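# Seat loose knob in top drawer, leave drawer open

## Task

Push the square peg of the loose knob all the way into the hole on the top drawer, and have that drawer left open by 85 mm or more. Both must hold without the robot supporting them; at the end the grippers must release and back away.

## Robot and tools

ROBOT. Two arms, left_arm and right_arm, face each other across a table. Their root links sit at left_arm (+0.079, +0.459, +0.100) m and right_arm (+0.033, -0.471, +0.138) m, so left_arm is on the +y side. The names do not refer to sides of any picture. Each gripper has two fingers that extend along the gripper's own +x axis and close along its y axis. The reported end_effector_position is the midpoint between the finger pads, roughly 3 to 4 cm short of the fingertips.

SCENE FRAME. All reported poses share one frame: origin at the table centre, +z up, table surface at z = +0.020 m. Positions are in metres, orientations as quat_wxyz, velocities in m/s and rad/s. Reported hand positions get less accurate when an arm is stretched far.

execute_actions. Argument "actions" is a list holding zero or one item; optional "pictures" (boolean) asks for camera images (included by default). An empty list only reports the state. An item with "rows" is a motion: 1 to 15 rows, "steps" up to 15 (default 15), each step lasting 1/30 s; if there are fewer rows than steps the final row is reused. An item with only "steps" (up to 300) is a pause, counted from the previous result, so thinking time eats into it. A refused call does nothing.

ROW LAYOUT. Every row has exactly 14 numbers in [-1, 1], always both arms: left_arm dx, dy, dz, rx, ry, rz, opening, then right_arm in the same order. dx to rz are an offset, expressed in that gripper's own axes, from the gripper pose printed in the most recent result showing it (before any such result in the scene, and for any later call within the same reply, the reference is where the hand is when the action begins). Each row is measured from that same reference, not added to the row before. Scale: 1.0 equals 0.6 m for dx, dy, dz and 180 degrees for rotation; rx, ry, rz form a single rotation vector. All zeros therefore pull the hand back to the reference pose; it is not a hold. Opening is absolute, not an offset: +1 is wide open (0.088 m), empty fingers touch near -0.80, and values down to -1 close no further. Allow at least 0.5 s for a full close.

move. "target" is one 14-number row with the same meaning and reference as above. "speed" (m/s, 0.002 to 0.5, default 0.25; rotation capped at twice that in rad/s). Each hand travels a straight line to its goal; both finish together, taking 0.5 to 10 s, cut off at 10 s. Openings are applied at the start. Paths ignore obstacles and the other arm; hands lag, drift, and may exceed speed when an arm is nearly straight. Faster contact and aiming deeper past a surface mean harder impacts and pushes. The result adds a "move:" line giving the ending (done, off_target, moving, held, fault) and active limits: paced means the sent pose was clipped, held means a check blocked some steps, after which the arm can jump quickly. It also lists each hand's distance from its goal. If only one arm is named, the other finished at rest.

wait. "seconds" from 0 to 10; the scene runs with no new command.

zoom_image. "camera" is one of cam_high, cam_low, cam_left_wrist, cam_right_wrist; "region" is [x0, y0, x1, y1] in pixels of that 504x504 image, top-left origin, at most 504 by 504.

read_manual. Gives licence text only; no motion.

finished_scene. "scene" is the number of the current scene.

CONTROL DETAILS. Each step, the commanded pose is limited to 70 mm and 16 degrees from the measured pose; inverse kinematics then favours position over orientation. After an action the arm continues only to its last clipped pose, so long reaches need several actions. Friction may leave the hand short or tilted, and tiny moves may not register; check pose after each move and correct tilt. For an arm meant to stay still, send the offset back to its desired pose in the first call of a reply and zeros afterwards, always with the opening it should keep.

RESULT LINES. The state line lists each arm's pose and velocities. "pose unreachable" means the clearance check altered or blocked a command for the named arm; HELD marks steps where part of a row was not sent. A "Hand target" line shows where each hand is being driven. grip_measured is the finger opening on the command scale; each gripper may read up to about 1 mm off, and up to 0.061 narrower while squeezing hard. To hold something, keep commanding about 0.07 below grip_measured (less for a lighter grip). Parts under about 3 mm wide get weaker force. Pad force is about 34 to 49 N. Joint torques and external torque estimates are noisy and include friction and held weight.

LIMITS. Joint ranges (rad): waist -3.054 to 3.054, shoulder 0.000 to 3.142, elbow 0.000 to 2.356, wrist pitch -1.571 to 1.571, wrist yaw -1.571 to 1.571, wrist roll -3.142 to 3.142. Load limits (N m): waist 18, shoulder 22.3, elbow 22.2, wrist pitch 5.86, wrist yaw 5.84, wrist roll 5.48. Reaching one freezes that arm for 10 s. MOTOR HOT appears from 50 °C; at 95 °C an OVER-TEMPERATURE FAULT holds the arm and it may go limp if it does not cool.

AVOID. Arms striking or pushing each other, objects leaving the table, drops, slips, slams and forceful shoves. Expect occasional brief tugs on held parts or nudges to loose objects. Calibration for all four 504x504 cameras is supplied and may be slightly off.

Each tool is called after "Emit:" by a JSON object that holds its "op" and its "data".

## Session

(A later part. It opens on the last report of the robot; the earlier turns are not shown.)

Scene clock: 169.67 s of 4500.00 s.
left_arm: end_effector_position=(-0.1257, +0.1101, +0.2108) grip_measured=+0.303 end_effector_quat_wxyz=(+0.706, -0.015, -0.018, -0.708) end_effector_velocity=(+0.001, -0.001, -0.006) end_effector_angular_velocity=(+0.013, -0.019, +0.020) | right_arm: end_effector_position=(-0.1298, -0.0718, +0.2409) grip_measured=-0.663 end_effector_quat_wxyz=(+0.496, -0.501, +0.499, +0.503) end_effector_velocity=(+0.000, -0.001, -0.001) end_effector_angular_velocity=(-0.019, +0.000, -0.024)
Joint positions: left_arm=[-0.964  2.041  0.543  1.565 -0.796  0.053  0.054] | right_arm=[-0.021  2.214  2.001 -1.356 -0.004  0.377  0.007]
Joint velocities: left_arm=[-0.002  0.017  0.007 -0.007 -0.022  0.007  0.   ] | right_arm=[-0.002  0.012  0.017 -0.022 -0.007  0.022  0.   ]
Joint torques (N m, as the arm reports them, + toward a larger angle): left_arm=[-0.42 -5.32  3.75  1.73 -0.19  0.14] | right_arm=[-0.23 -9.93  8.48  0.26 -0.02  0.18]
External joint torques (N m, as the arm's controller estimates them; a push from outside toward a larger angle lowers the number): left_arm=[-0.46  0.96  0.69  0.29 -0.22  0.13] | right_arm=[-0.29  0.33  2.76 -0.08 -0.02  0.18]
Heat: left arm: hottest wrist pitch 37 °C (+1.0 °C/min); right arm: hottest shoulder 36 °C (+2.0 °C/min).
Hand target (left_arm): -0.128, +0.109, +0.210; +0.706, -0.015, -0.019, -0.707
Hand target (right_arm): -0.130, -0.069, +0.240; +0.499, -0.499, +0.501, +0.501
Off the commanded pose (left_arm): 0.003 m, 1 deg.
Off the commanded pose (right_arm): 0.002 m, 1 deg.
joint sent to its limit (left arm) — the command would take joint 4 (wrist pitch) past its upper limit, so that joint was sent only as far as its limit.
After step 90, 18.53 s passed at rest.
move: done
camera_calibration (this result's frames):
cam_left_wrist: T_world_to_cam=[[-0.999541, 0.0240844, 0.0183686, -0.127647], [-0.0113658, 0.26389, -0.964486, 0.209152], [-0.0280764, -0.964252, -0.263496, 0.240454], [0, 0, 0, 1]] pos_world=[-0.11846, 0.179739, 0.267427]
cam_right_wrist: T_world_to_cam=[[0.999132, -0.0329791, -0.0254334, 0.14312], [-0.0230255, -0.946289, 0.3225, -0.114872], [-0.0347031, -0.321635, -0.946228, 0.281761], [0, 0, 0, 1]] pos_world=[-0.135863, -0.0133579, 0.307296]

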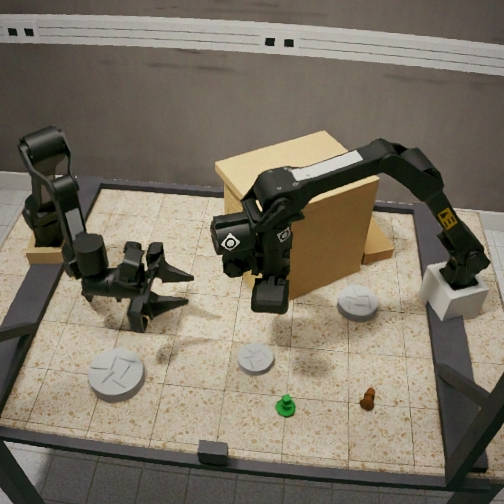

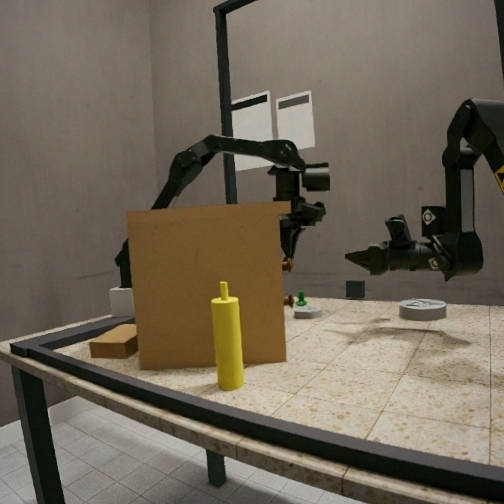

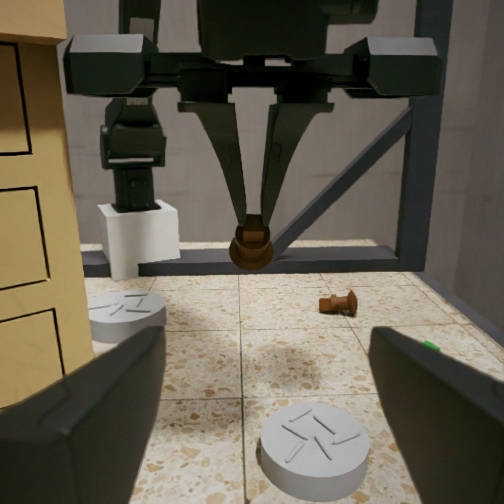

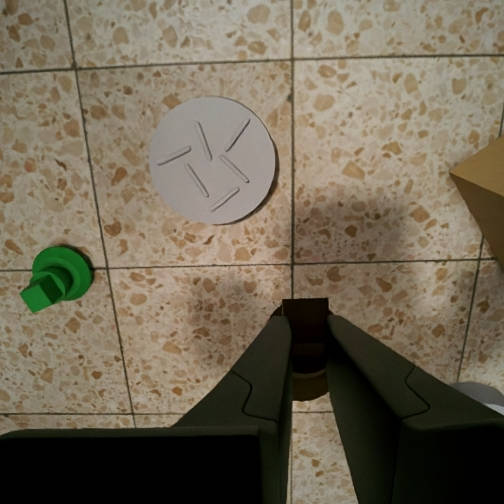

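Emit:
{"op": "zoom_image", "data": {"camera": "cam_left_wrist", "region": [210, 190, 300, 290]}}

Emit:
{"op": "zoom_image", "data": {"camera": "cam_right_wrist", "region": [250, 280, 370, 420]}}

Region (210, 190, 300, 290) of cam_left_wrist's 504x504 image, scaled by 5.040, with more detail than that image has; it fills the left 454 columns of this view, and the rest is white.

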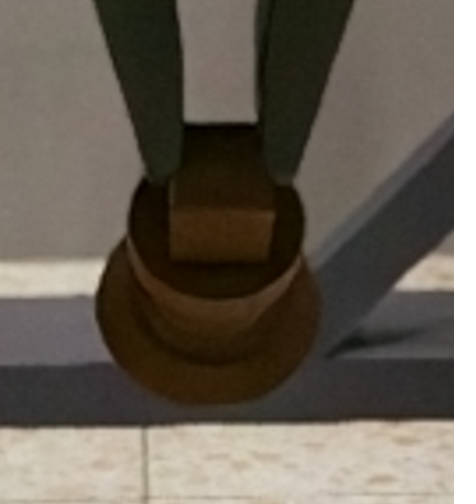

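Region (250, 280, 370, 420) of cam_right_wrist's 504x504 image, scaled by 3.600, with more detail than that image has; it fills the left 432 columns of this view, and the rest is white.

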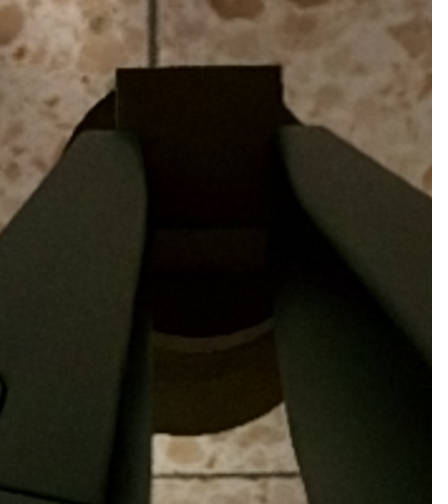

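Emit:
{"op": "move", "data": {"target": [0,0,0,0,0,0,0.3,-0.03,0.033,0,0,-0.655,0,-0.72], "speed": 0.25}}

Scene clock: 210.37 s of 4500.00 s.
left_arm: end_effector_position=(-0.1261, +0.1100, +0.2108) grip_measured=+0.303 end_effector_quat_wxyz=(+0.706, -0.015, -0.018, -0.708) end_effector_velocity=(+0.003, +0.001, -0.003) end_effector_angular_velocity=(+0.010, -0.000, +0.019) | right_arm: end_effector_position=(-0.1470, -0.0744, +0.2617) grip_measured=-0.663 end_effector_quat_wxyz=(+0.705, +0.040, -0.036, +0.707) end_effector_velocity=(-0.001, +0.001, -0.002) end_effector_angular_velocity=(-0.005, -0.012, +0.004)
Joint positions: left_arm=[-0.965  2.042  0.544  1.566 -0.797  0.053  0.054] | right_arm=[ 0.222  2.076  0.631  1.577  0.624 -0.071  0.007]
Joint velocities: left_arm=[-0.002  0.002 -0.002 -0.007 -0.022 -0.007 -0.   ] | right_arm=[-0.002  0.002  0.002 -0.007 -0.007 -0.007 -0.   ]
Joint torques (N m, as the arm reports them, + toward a larger angle): left_arm=[ 0.01 -6.49  2.7   1.39  0.    0.02] | right_arm=[ 0.37 -6.86  5.48  1.98  0.2  -0.22]
External joint torques (N m, as the arm's controller estimates them; a push from outside toward a larger angle lowers the number): left_arm=[ 0.   -0.18 -0.36 -0.05 -0.03  0.02] | right_arm=[ 0.41  0.38  1.9   0.4   0.24 -0.23]
Heat: left arm: hottest wrist pitch 37 °C (+1.0 °C/min); right arm: hottest shoulder 39 °C (+4.0 °C/min).
Hand target (left_arm): -0.126, +0.110, +0.211; +0.706, -0.015, -0.018, -0.708
Hand target (right_arm): -0.149, -0.074, +0.261; +0.706, +0.039, -0.037, +0.706
Off the commanded pose (left_arm): 0.000 m, 0 deg.
Off the commanded pose (right_arm): 0.004 m, 22 deg; orientation clipped at the last step of the last action.
joint sent to its limit (right arm) — the command would take joint 4 (wrist pitch) past its upper limit, so that joint was sent only as far as its limit.
After step 90, 33.27 s passed at rest.
move: off_target (right_arm); limits=paced
camera_calibration (this result's frames):
cam_left_wrist: T_world_to_cam=[[-0.999538, 0.0240769, 0.0185405, -0.128004], [-0.0115481, 0.263394, -0.964619, 0.2092], [-0.0281085, -0.964388, -0.262995, 0.240176], [0, 0, 0, 1]] pos_world=[-0.118778, 0.179603, 0.267336]
cam_right_wrist: T_world_to_cam=[[0.998505, 0.0285283, -0.0466238, 0.170764], [-0.0392609, -0.219133, -0.974905, 0.266879], [-0.0380292, 0.975278, -0.217685, 0.20535], [0, 0, 0, 1]] pos_world=[-0.152221, -0.146663, 0.312845]

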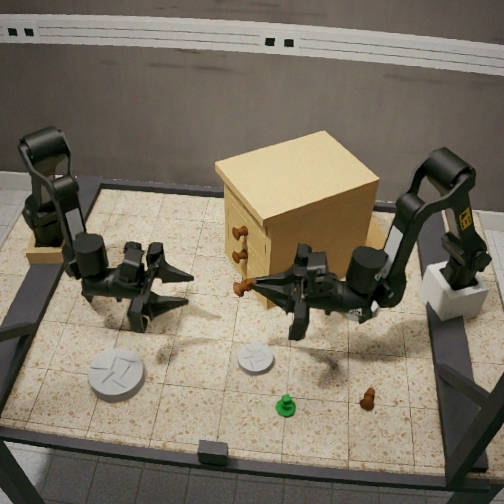

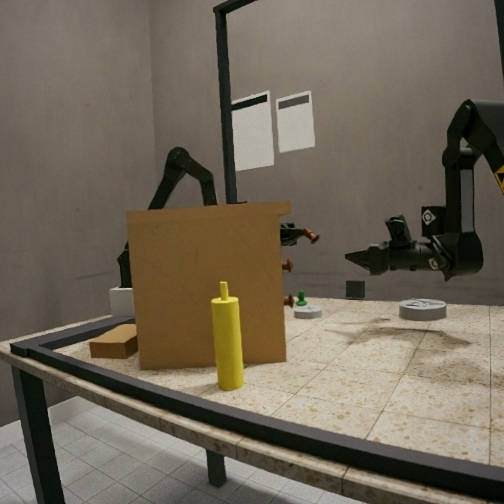

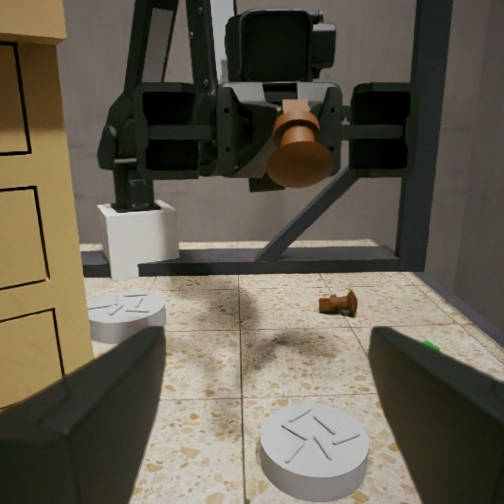

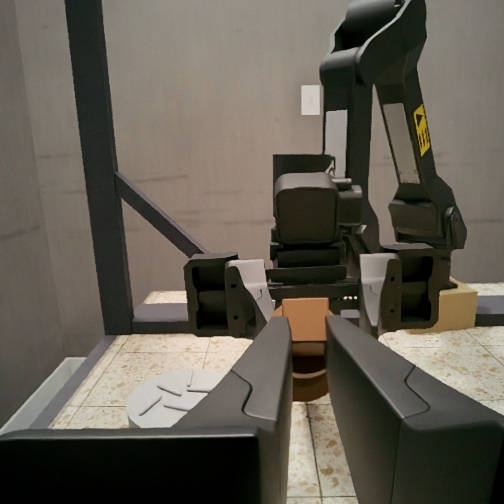

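Emit:
{"op": "move", "data": {"target": [0,-0.025,0.267,0,0.015,0,0.3,0,0,0.175,0,-0.128,0,-0.72], "speed": 0.2}}

Scene clock: 221.30 s of 4500.00 s.
left_arm: end_effector_position=(-0.1414, +0.1163, +0.3595) grip_measured=+0.303 end_effector_quat_wxyz=(+0.706, +0.016, -0.004, -0.708) end_effector_velocity=(-0.003, +0.000, -0.000) end_effector_angular_velocity=(+0.015, +0.020, -0.009) | right_arm: end_effector_position=(-0.1463, -0.0861, +0.3587) grip_measured=-0.663 end_effector_quat_wxyz=(+0.689, +0.108, -0.111, +0.708) end_effector_velocity=(+0.002, +0.001, -0.003) end_effector_angular_velocity=(-0.016, -0.022, -0.003)
Joint positions: left_arm=[-1.017  1.471  0.812  0.633 -0.849  0.008  0.054] | right_arm=[ 0.22   1.846  0.641  1.578  0.568 -0.216  0.007]
Joint velocities: left_arm=[-0.002 -0.002  0.012 -0.037  0.007 -0.037  0.   ] | right_arm=[-0.007 -0.007 -0.007 -0.022 -0.007 -0.007  0.   ]
Joint torques (N m, as the arm reports them, + toward a larger angle): left_arm=[-0.28 -7.33  7.11  1.28 -0.22 -0.09] | right_arm=[-0.1  -8.56  6.82  1.71 -0.35 -0.23]
External joint torques (N m, as the arm's controller estimates them; a push from outside toward a larger angle lowers the number): left_arm=[-0.29 -1.95  1.05 -0.15 -0.2  -0.1 ] | right_arm=[-0.08 -1.96  2.29  0.28 -0.22 -0.24]
Heat: left arm: hottest wrist pitch 37 °C (+0.0 °C/min); right arm: hottest shoulder 38 °C (+2.0 °C/min).
Hand target (left_arm): -0.141, +0.118, +0.371; +0.706, +0.002, -0.002, -0.708
Hand target (right_arm): -0.146, -0.085, +0.366; +0.688, +0.116, -0.116, +0.707
Off the commanded pose (left_arm): 0.011 m, 2 deg.
Off the commanded pose (right_arm): 0.007 m, 11 deg.
joint sent to its limit (right arm) — the command would take joint 4 (wrist pitch) past its upper limit, so that joint was sent only as far as its limit.
After step 90, 6.37 s passed at rest.
move: off_target (left_arm, right_arm)
camera_calibration (this result's frames):
cam_left_wrist: T_world_to_cam=[[-0.999699, 0.0242132, -0.00384342, -0.138226], [0.011513, 0.325253, -0.945557, 0.340024], [-0.0216449, -0.945317, -0.325434, 0.306152], [0, 0, 0, 1]] pos_world=[-0.135472, 0.182164, 0.420613]
cam_right_wrist: T_world_to_cam=[[0.997929, 0.0588324, -0.025992, 0.170049], [-0.025042, -0.0168282, -0.999545, 0.387215], [-0.059243, 0.998126, -0.01532, 0.164204], [0, 0, 0, 1]] pos_world=[-0.150272, -0.167384, 0.393974]

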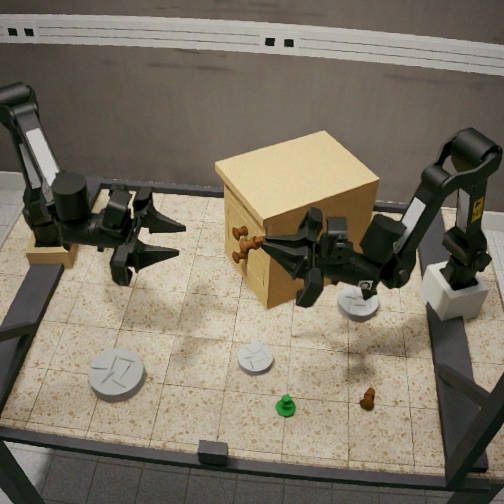

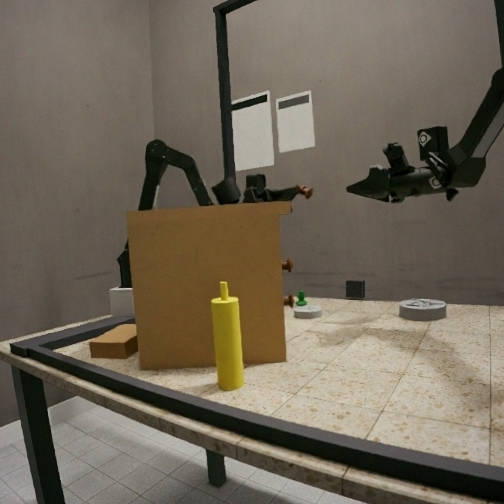

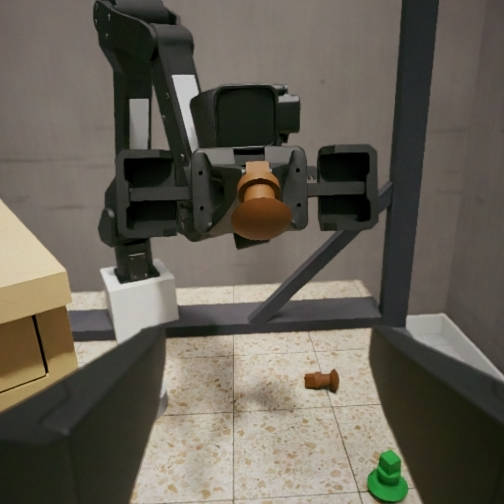

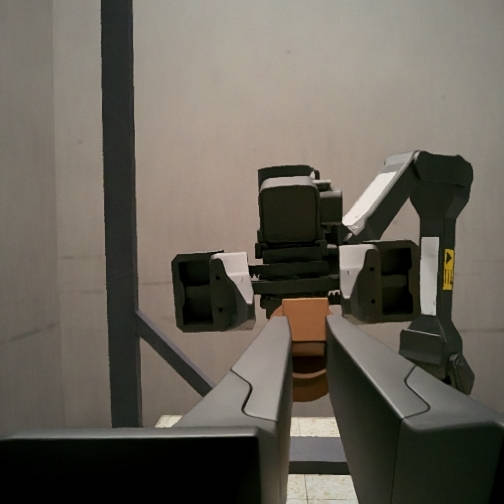

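Emit:
{"op": "zoom_image", "data": {"camera": "cam_low", "region": [240, 160, 340, 220]}}

Emit:
{"op": "zoom_image", "data": {"camera": "cam_left_wrist", "region": [200, 140, 320, 260]}}

Region (240, 160, 340, 220) of cam_low's 504x504 image, scaled by 5.040, with more detail than that image has; it fills the top 302 rows of this view, and the rest is white.

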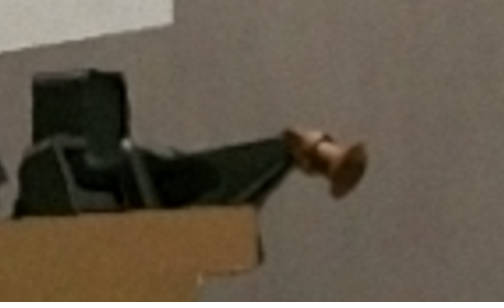

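Region (200, 140, 320, 260) of cam_left_wrist's 504x504 image, scaled by 4.200, with more detail than that image has.

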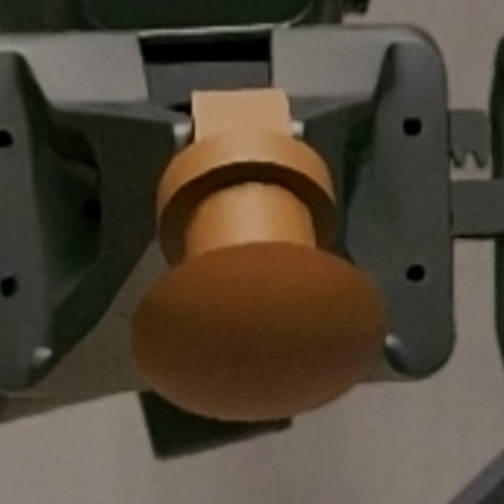

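Emit:
{"op": "move", "data": {"target": [0.113,-0.007,-0.033,0,-0.128,0,0.3,0,0,0,0,0,0,-0.72], "speed": 0.15}}

Scene clock: 237.73 s of 4500.00 s.
left_arm: end_effector_position=(-0.1450, +0.0518, +0.3387) grip_measured=+0.303 end_effector_quat_wxyz=(+0.691, -0.120, -0.137, -0.699) end_effector_velocity=(-0.003, +0.000, -0.005) end_effector_angular_velocity=(+0.004, +0.013, -0.017) | right_arm: end_effector_position=(-0.1464, -0.0862, +0.3589) grip_measured=-0.663 end_effector_quat_wxyz=(+0.689, +0.109, -0.112, +0.708) end_effector_velocity=(-0.000, +0.001, +0.001) end_effector_angular_velocity=(-0.000, -0.011, +0.002)
Joint positions: left_arm=[-0.858  1.97   0.863  1.564 -0.625  0.308  0.054] | right_arm=[ 0.22   1.846  0.641  1.578  0.567 -0.216  0.007]
Joint velocities: left_arm=[-0.002  0.012 -0.002  0.007  0.007 -0.022 -0.   ] | right_arm=[-0.002 -0.002  0.002 -0.007 -0.007 -0.007 -0.   ]
Joint torques (N m, as the arm reports them, + toward a larger angle): left_arm=[ 0.31 -6.16  5.37  1.49  0.37  0.14] | right_arm=[ 0.03 -7.31  5.57  1.67 -0.1   0.01]
External joint torques (N m, as the arm's controller estimates them; a push from outside toward a larger angle lowers the number): left_arm=[0.36 1.18 0.8  0.24 0.19 0.14] | right_arm=[ 0.01 -0.64  0.97  0.22  0.03  0.  ]
Heat: left arm: hottest wrist pitch 36 °C (-1.0 °C/min); right arm: hottest shoulder 38 °C (+1.0 °C/min).
Hand target (left_arm): -0.146, +0.049, +0.338; +0.691, -0.121, -0.140, -0.699
Hand target (right_arm): -0.146, -0.086, +0.359; +0.689, +0.109, -0.111, +0.708
Off the commanded pose (left_arm): 0.003 m, 1 deg.
Off the commanded pose (right_arm): 0.000 m, 0 deg.
joint sent to its limit (left arm) — the command would take joint 4 (wrist pitch) past its upper limit, so that joint was sent only as far as its limit.
After step 90, 11.60 s passed at rest.
move: done
camera_calibration (this result's frames):
cam_left_wrist: T_world_to_cam=[[-0.999342, 0.0347502, -0.0104066, -0.138659], [0.0085637, -0.0527674, -0.99857, 0.378542], [-0.0352497, -0.998002, 0.052435, 0.111067], [0, 0, 0, 1]] pos_world=[-0.137894, 0.135639, 0.370734]
cam_right_wrist: T_world_to_cam=[[0.997904, 0.0594369, -0.0256008, 0.170049], [-0.0246688, -0.0163608, -0.999562, 0.387487], [-0.0598297, 0.998098, -0.0148603, 0.163994], [0, 0, 0, 1]] pos_world=[-0.150322, -0.16745, 0.394107]

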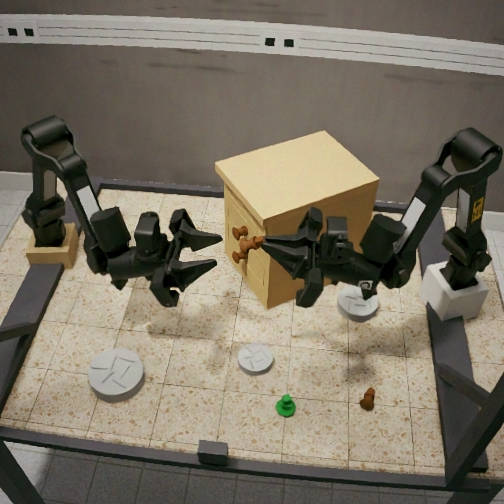

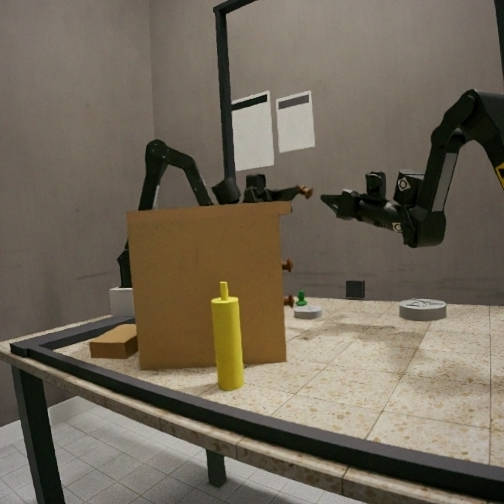

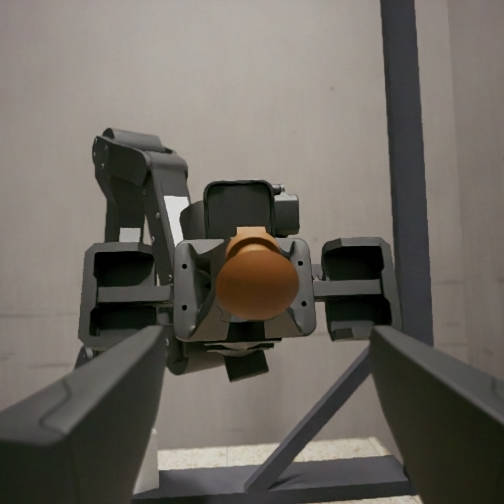

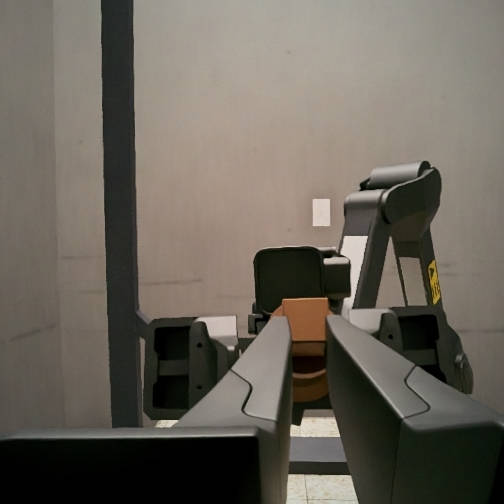

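Emit:
{"op": "move", "data": {"target": [0.078,0,0.008,0,0,0,0.3,0,0,0,0,0,0,-0.72], "speed": 0.06}}

Scene clock: 243.43 s of 4500.00 s.
left_arm: end_effector_position=(-0.1452, +0.0138, +0.3615) grip_measured=+0.303 end_effector_quat_wxyz=(+0.692, -0.121, -0.138, -0.699) end_effector_velocity=(-0.002, -0.003, -0.002) end_effector_angular_velocity=(+0.012, -0.019, -0.002) | right_arm: end_effector_position=(-0.1464, -0.0862, +0.3589) grip_measured=-0.663 end_effector_quat_wxyz=(+0.689, +0.109, -0.112, +0.708) end_effector_velocity=(+0.002, +0.001, -0.001) end_effector_angular_velocity=(-0.004, -0.013, -0.003)
Joint positions: left_arm=[-0.794  1.986  1.023  1.403 -0.569  0.275  0.054] | right_arm=[ 0.22   1.846  0.641  1.578  0.567 -0.216  0.007]
Joint velocities: left_arm=[ 0.002  0.002  0.007 -0.022  0.007  0.007  0.   ] | right_arm=[-0.007 -0.002 -0.002 -0.007 -0.007 -0.007 -0.   ]
Joint torques (N m, as the arm reports them, + toward a larger angle): left_arm=[ 0.33 -6.63  6.    1.17  0.34 -0.08] | right_arm=[ 0.02 -7.34  5.55  1.67 -0.11  0.  ]
External joint torques (N m, as the arm's controller estimates them; a push from outside toward a larger angle lowers the number): left_arm=[ 0.25  1.4   0.86 -0.11  0.19 -0.09] | right_arm=[ 0.05 -0.78  1.04  0.25  0.02 -0.01]
Heat: left arm: hottest wrist pitch 36 °C (-1.0 °C/min); right arm: hottest shoulder 38 °C (+0.0 °C/min).
Hand target (left_arm): -0.146, +0.010, +0.360; +0.691, -0.120, -0.138, -0.699
Hand target (right_arm): -0.146, -0.086, +0.359; +0.689, +0.109, -0.112, +0.708
Off the commanded pose (left_arm): 0.004 m, 0 deg.
Off the commanded pose (right_arm): 0.000 m, 0 deg.
After step 90, 1.50 s passed at rest.
move: done
camera_calibration (this result's frames):
cam_left_wrist: T_world_to_cam=[[-0.999398, 0.033196, -0.0101265, -0.137373], [0.00834469, -0.0533803, -0.998539, 0.399205], [-0.0336881, -0.998022, 0.0530712, 0.071946], [0, 0, 0, 1]] pos_world=[-0.138198, 0.0976736, 0.393412]
cam_right_wrist: T_world_to_cam=[[0.997904, 0.0594369, -0.0256008, 0.170049], [-0.0246688, -0.0163608, -0.999562, 0.387487], [-0.0598297, 0.998098, -0.0148603, 0.163994], [0, 0, 0, 1]] pos_world=[-0.150322, -0.16745, 0.394107]

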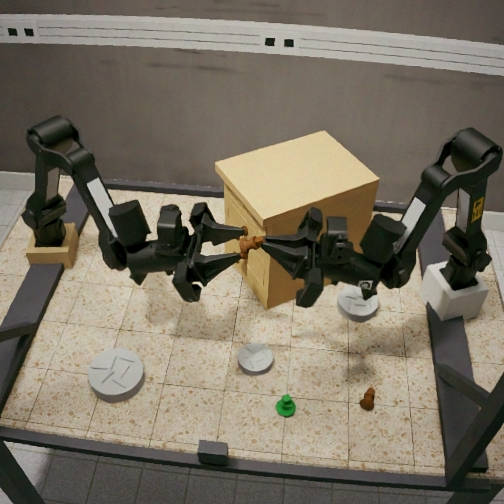

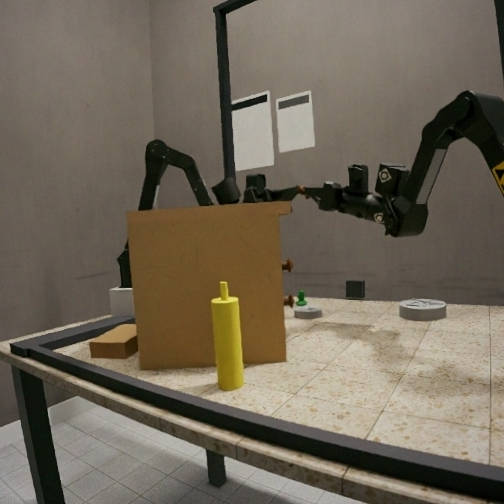

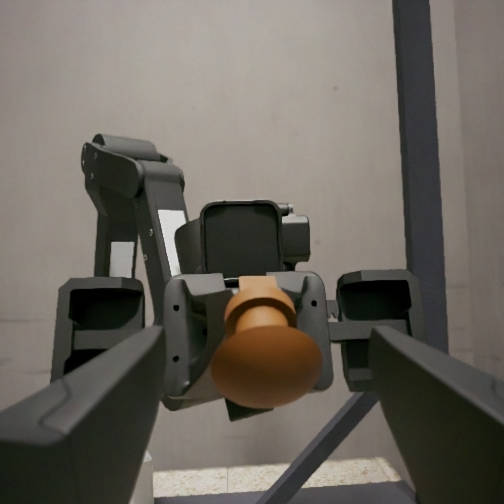

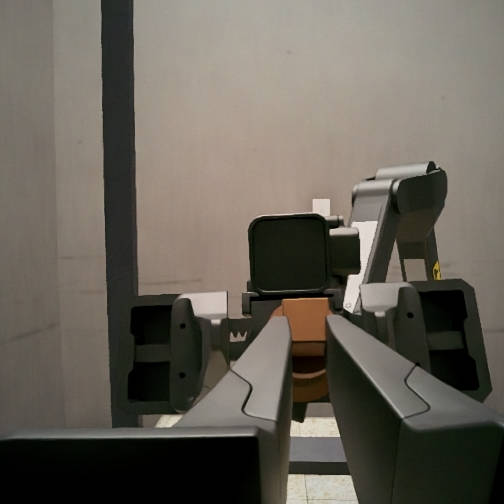

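Emit:
{"op": "move", "data": {"target": [0.032,0,-0.003,0,0,0,0.3,0,0,0,0,0,0,-0.72], "speed": 0.04}}

Scene clock: 246.83 s of 4500.00 s.
left_arm: end_effector_position=(-0.1446, -0.0008, +0.3681) grip_measured=+0.303 end_effector_quat_wxyz=(+0.692, -0.121, -0.138, -0.698) end_effector_velocity=(-0.001, -0.001, +0.002) end_effector_angular_velocity=(+0.000, +0.038, -0.009) | right_arm: end_effector_position=(-0.1464, -0.0862, +0.3589) grip_measured=-0.663 end_effector_quat_wxyz=(+0.689, +0.109, -0.112, +0.708) end_effector_velocity=(-0.000, +0.001, -0.003) end_effector_angular_velocity=(-0.008, -0.016, +0.002)
Joint positions: left_arm=[-0.771  2.003  1.086  1.352 -0.55   0.265  0.054] | right_arm=[ 0.22   1.846  0.641  1.578  0.567 -0.216  0.007]
Joint velocities: left_arm=[-0.002  0.002  0.012 -0.007 -0.007 -0.037  0.   ] | right_arm=[-0.002  0.002 -0.002 -0.007 -0.007 -0.007  0.   ]
Joint torques (N m, as the arm reports them, + toward a larger angle): left_arm=[ 0.32 -7.05  6.25  1.16  0.36 -0.1 ] | right_arm=[ 0.01 -7.34  5.56  1.67 -0.12 -0.02]
External joint torques (N m, as the arm's controller estimates them; a push from outside toward a larger angle lowers the number): left_arm=[ 0.29  1.25  0.96 -0.14  0.23 -0.1 ] | right_arm=[ 0.   -0.75  1.04  0.25  0.01 -0.03]
Heat: left arm: hottest wrist pitch 36 °C (-1.0 °C/min); right arm: hottest shoulder 38 °C (+0.0 °C/min).
Hand target (left_arm): -0.145, -0.005, +0.367; +0.692, -0.121, -0.138, -0.699
Hand target (right_arm): -0.146, -0.086, +0.359; +0.689, +0.109, -0.112, +0.708
Off the commanded pose (left_arm): 0.004 m, 0 deg.
Off the commanded pose (right_arm): 0.000 m, 0 deg.
move: done
camera_calibration (this result's frames):
cam_left_wrist: T_world_to_cam=[[-0.999458, 0.03142, -0.00983967, -0.136299], [0.00814691, -0.0535561, -0.998532, 0.404973], [-0.0319008, -0.99807, 0.053271, 0.057258], [0, 0, 0, 1]] pos_world=[-0.137698, 0.0831188, 0.399987]
cam_right_wrist: T_world_to_cam=[[0.997904, 0.0594369, -0.0256008, 0.170049], [-0.0246688, -0.0163608, -0.999562, 0.387487], [-0.0598297, 0.998098, -0.0148603, 0.163994], [0, 0, 0, 1]] pos_world=[-0.150322, -0.16745, 0.394107]

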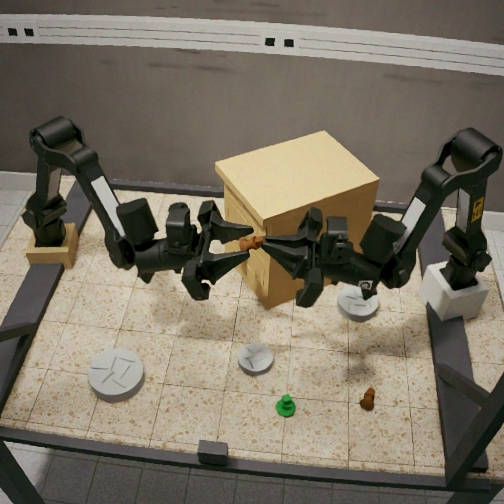

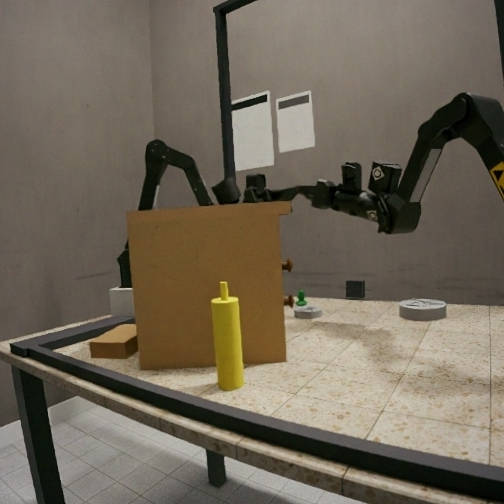

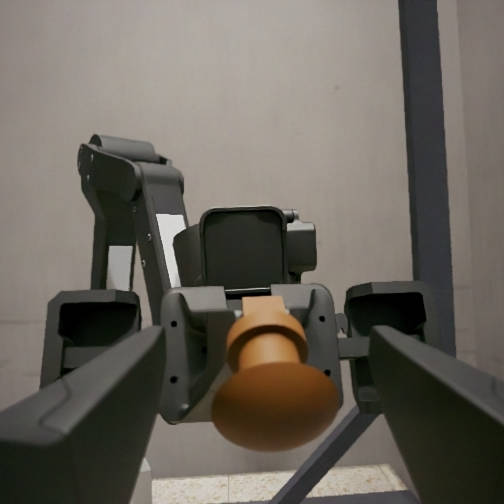

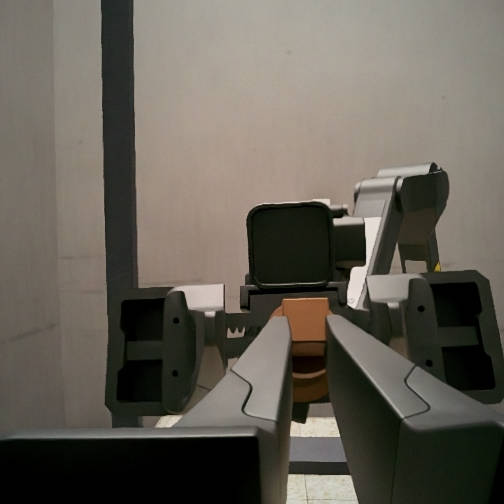

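Emit:
{"op": "move", "data": {"target": [0,0,-0.005,0,0,0,-0.35,0,0,0,0,0,0,-0.72], "speed": 0.03}}

Scene clock: 251.83 s of 4500.00 s.
left_arm: end_effector_position=(-0.1448, -0.0007, +0.3688) grip_measured=-0.304 end_effector_quat_wxyz=(+0.692, -0.123, -0.138, -0.698) end_effector_velocity=(+0.000, +0.001, -0.001) end_effector_angular_velocity=(-0.000, +0.011, +0.002) | right_arm: end_effector_position=(-0.1464, -0.0862, +0.3589) grip_measured=-0.663 end_effector_quat_wxyz=(+0.689, +0.109, -0.112, +0.708) end_effector_velocity=(+0.004, +0.001, +0.001) end_effector_angular_velocity=(-0.003, -0.020, -0.021)
Joint positions: left_arm=[-0.772  2.004  1.087  1.355 -0.549  0.265  0.024] | right_arm=[ 0.22   1.846  0.641  1.579  0.567 -0.216  0.007]
Joint velocities: left_arm=[-0.002  0.002 -0.002  0.007 -0.007 -0.007 -0.   ] | right_arm=[-0.007 -0.007 -0.002 -0.007  0.007 -0.022  0.   ]
Joint torques (N m, as the arm reports them, + toward a larger angle): left_arm=[ 0.01 -7.68  4.73  1.66  0.13 -0.02] | right_arm=[ 0.02 -7.32  5.56  1.66 -0.12  0.  ]
External joint torques (N m, as the arm's controller estimates them; a push from outside toward a larger angle lowers the number): left_arm=[ 0.01  0.57 -0.54  0.38 -0.01 -0.03] | right_arm=[ 0.06 -0.67  1.    0.22  0.   -0.01]
Heat: left arm: hottest wrist pitch 36 °C (-1.0 °C/min); right arm: hottest shoulder 38 °C (+0.0 °C/min).
Hand target (left_arm): -0.145, -0.002, +0.365; +0.692, -0.121, -0.138, -0.698
Hand target (right_arm): -0.146, -0.086, +0.359; +0.689, +0.109, -0.112, +0.708
Off the commanded pose (left_arm): 0.004 m, 0 deg.
Off the commanded pose (right_arm): 0.000 m, 0 deg.
After step 90, 1.30 s passed at rest.
move: done
camera_calibration (this result's frames):
cam_left_wrist: T_world_to_cam=[[-0.999453, 0.0321182, -0.00789818, -0.137233], [0.00606492, -0.0567805, -0.998368, 0.405372], [-0.0325143, -0.99787, 0.0565547, 0.0560121], [0, 0, 0, 1]] pos_world=[-0.137796, 0.0833177, 0.400459]
cam_right_wrist: T_world_to_cam=[[0.997898, 0.0594449, -0.0258062, 0.17011], [-0.024893, -0.0160523, -0.999561, 0.387549], [-0.059833, 0.998103, -0.0145388, 0.163903], [0, 0, 0, 1]] pos_world=[-0.150298, -0.167483, 0.394152]

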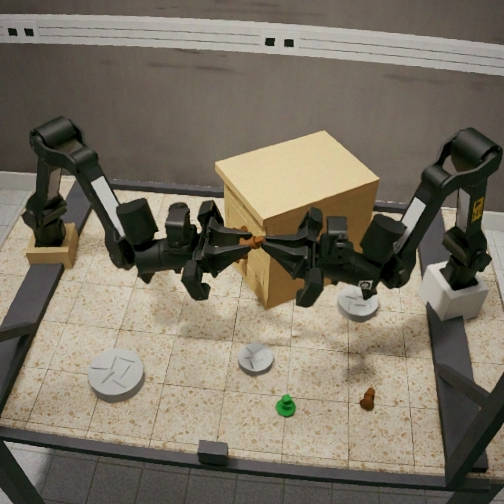

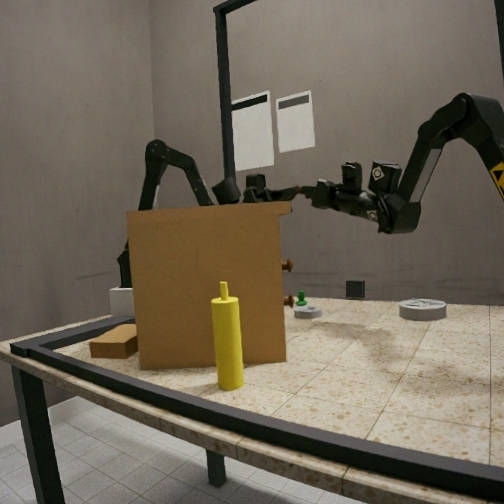

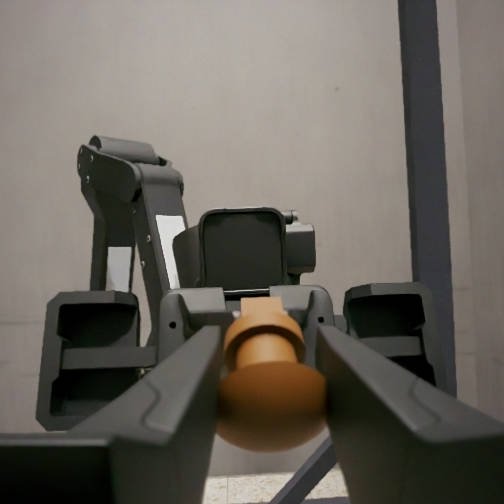

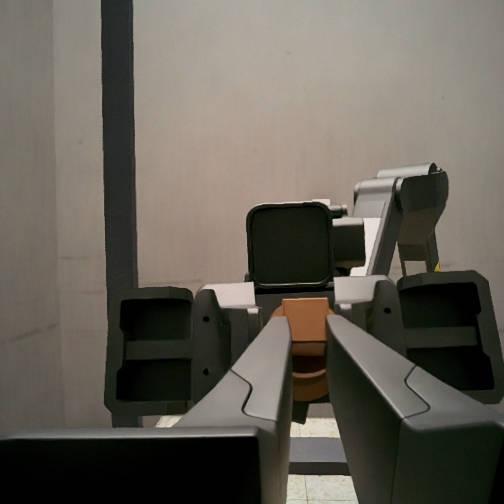

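Emit:
{"op": "move", "data": {"target": [0,0,0,0,0,0,-0.35,-0.004,0,-0.016,0,0,0,-0.72], "speed": 0.02}}

Scene clock: 258.13 s of 4500.00 s.
left_arm: end_effector_position=(-0.1451, -0.0005, +0.3689) grip_measured=-0.304 end_effector_quat_wxyz=(+0.692, -0.123, -0.138, -0.698) end_effector_velocity=(+0.001, +0.001, +0.001) end_effector_angular_velocity=(-0.004, +0.014, +0.002) | right_arm: end_effector_position=(-0.1466, -0.0859, +0.3577) grip_measured=-0.663 end_effector_quat_wxyz=(+0.688, +0.110, -0.109, +0.709) end_effector_velocity=(+0.002, +0.000, -0.001) end_effector_angular_velocity=(-0.007, -0.009, -0.012)
Joint positions: left_arm=[-0.772  2.004  1.087  1.355 -0.549  0.265  0.024] | right_arm=[ 0.22   1.849  0.641  1.58   0.567 -0.208  0.007]
Joint velocities: left_arm=[-0.002 -0.002 -0.002  0.007 -0.007 -0.007 -0.   ] | right_arm=[-0.002 -0.002 -0.002 -0.007  0.007 -0.007 -0.   ]
Joint torques (N m, as the arm reports them, + toward a larger angle): left_arm=[ 0.06 -8.48  4.91  1.27  0.18  0.05] | right_arm=[-0.09 -5.73  4.47  1.63 -0.1   0.2 ]
External joint torques (N m, as the arm's controller estimates them; a push from outside toward a larger angle lowers the number): left_arm=[ 0.06 -0.15 -0.4  -0.03  0.03  0.04] | right_arm=[-0.08  0.88 -0.03  0.2   0.03  0.19]
Heat: left arm: hottest wrist pitch 36 °C (-1.0 °C/min); right arm: hottest shoulder 37 °C (-1.0 °C/min).
Hand target (left_arm): -0.145, -0.001, +0.369; +0.692, -0.123, -0.138, -0.698
Hand target (right_arm): -0.146, -0.086, +0.349; +0.689, +0.101, -0.105, +0.710
Off the commanded pose (left_arm): 0.000 m, 0 deg.
Off the commanded pose (right_arm): 0.009 m, 0 deg.
joint sent to its limit (right arm) — the command would take joint 4 (wrist pitch) past its upper limit, so that joint was sent only as far as its limit.
After step 90, 2.57 s passed at rest.
move: off_target (right_arm)
camera_calibration (this result's frames):
cam_left_wrist: T_world_to_cam=[[-0.99943, 0.0328783, -0.00769056, -0.137644], [0.00580392, -0.0570977, -0.998352, 0.405408], [-0.0332632, -0.997827, 0.0568743, 0.0559674], [0, 0, 0, 1]] pos_world=[-0.138057, 0.0835192, 0.400498]
cam_right_wrist: T_world_to_cam=[[0.997574, 0.0618277, -0.0319889, 0.172635], [-0.0308992, -0.0185008, -0.999351, 0.38516], [-0.0623794, 0.997915, -0.0165455, 0.16392], [0, 0, 0, 1]] pos_world=[-0.15009, -0.167126, 0.393144]

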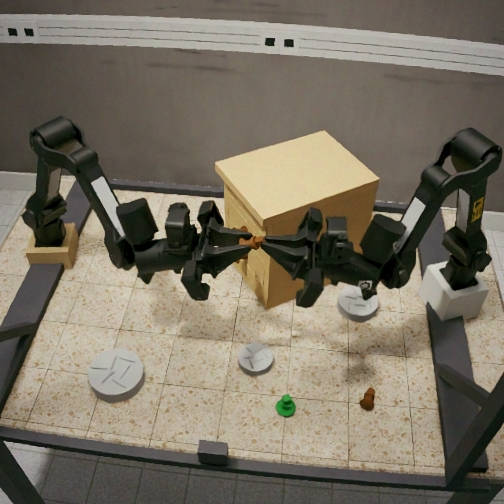

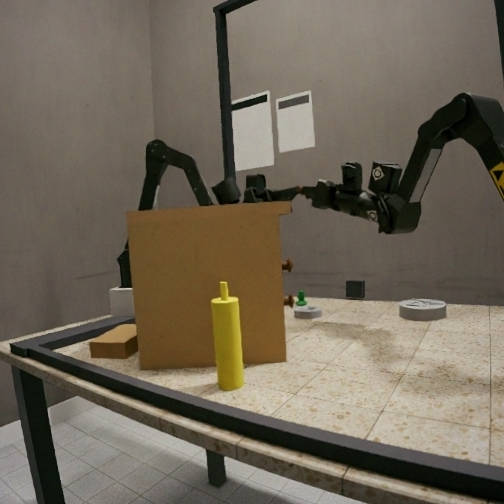

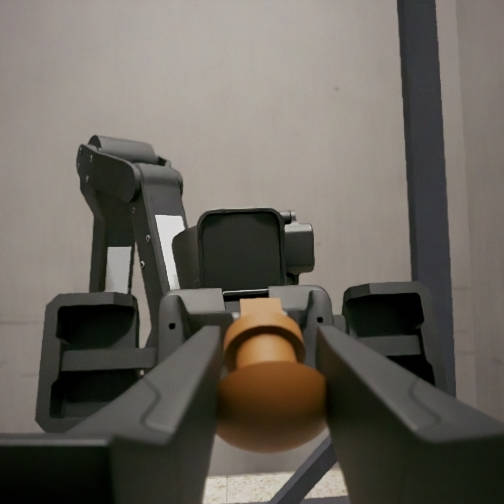

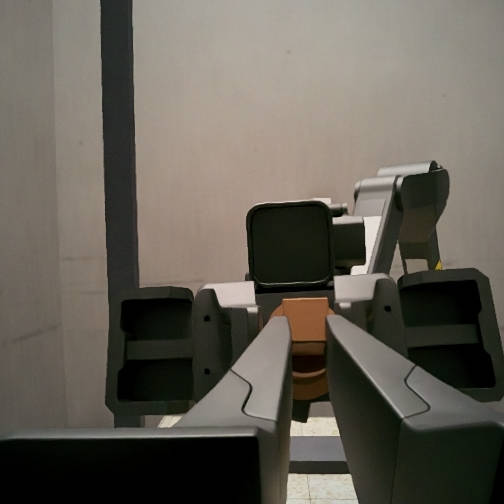

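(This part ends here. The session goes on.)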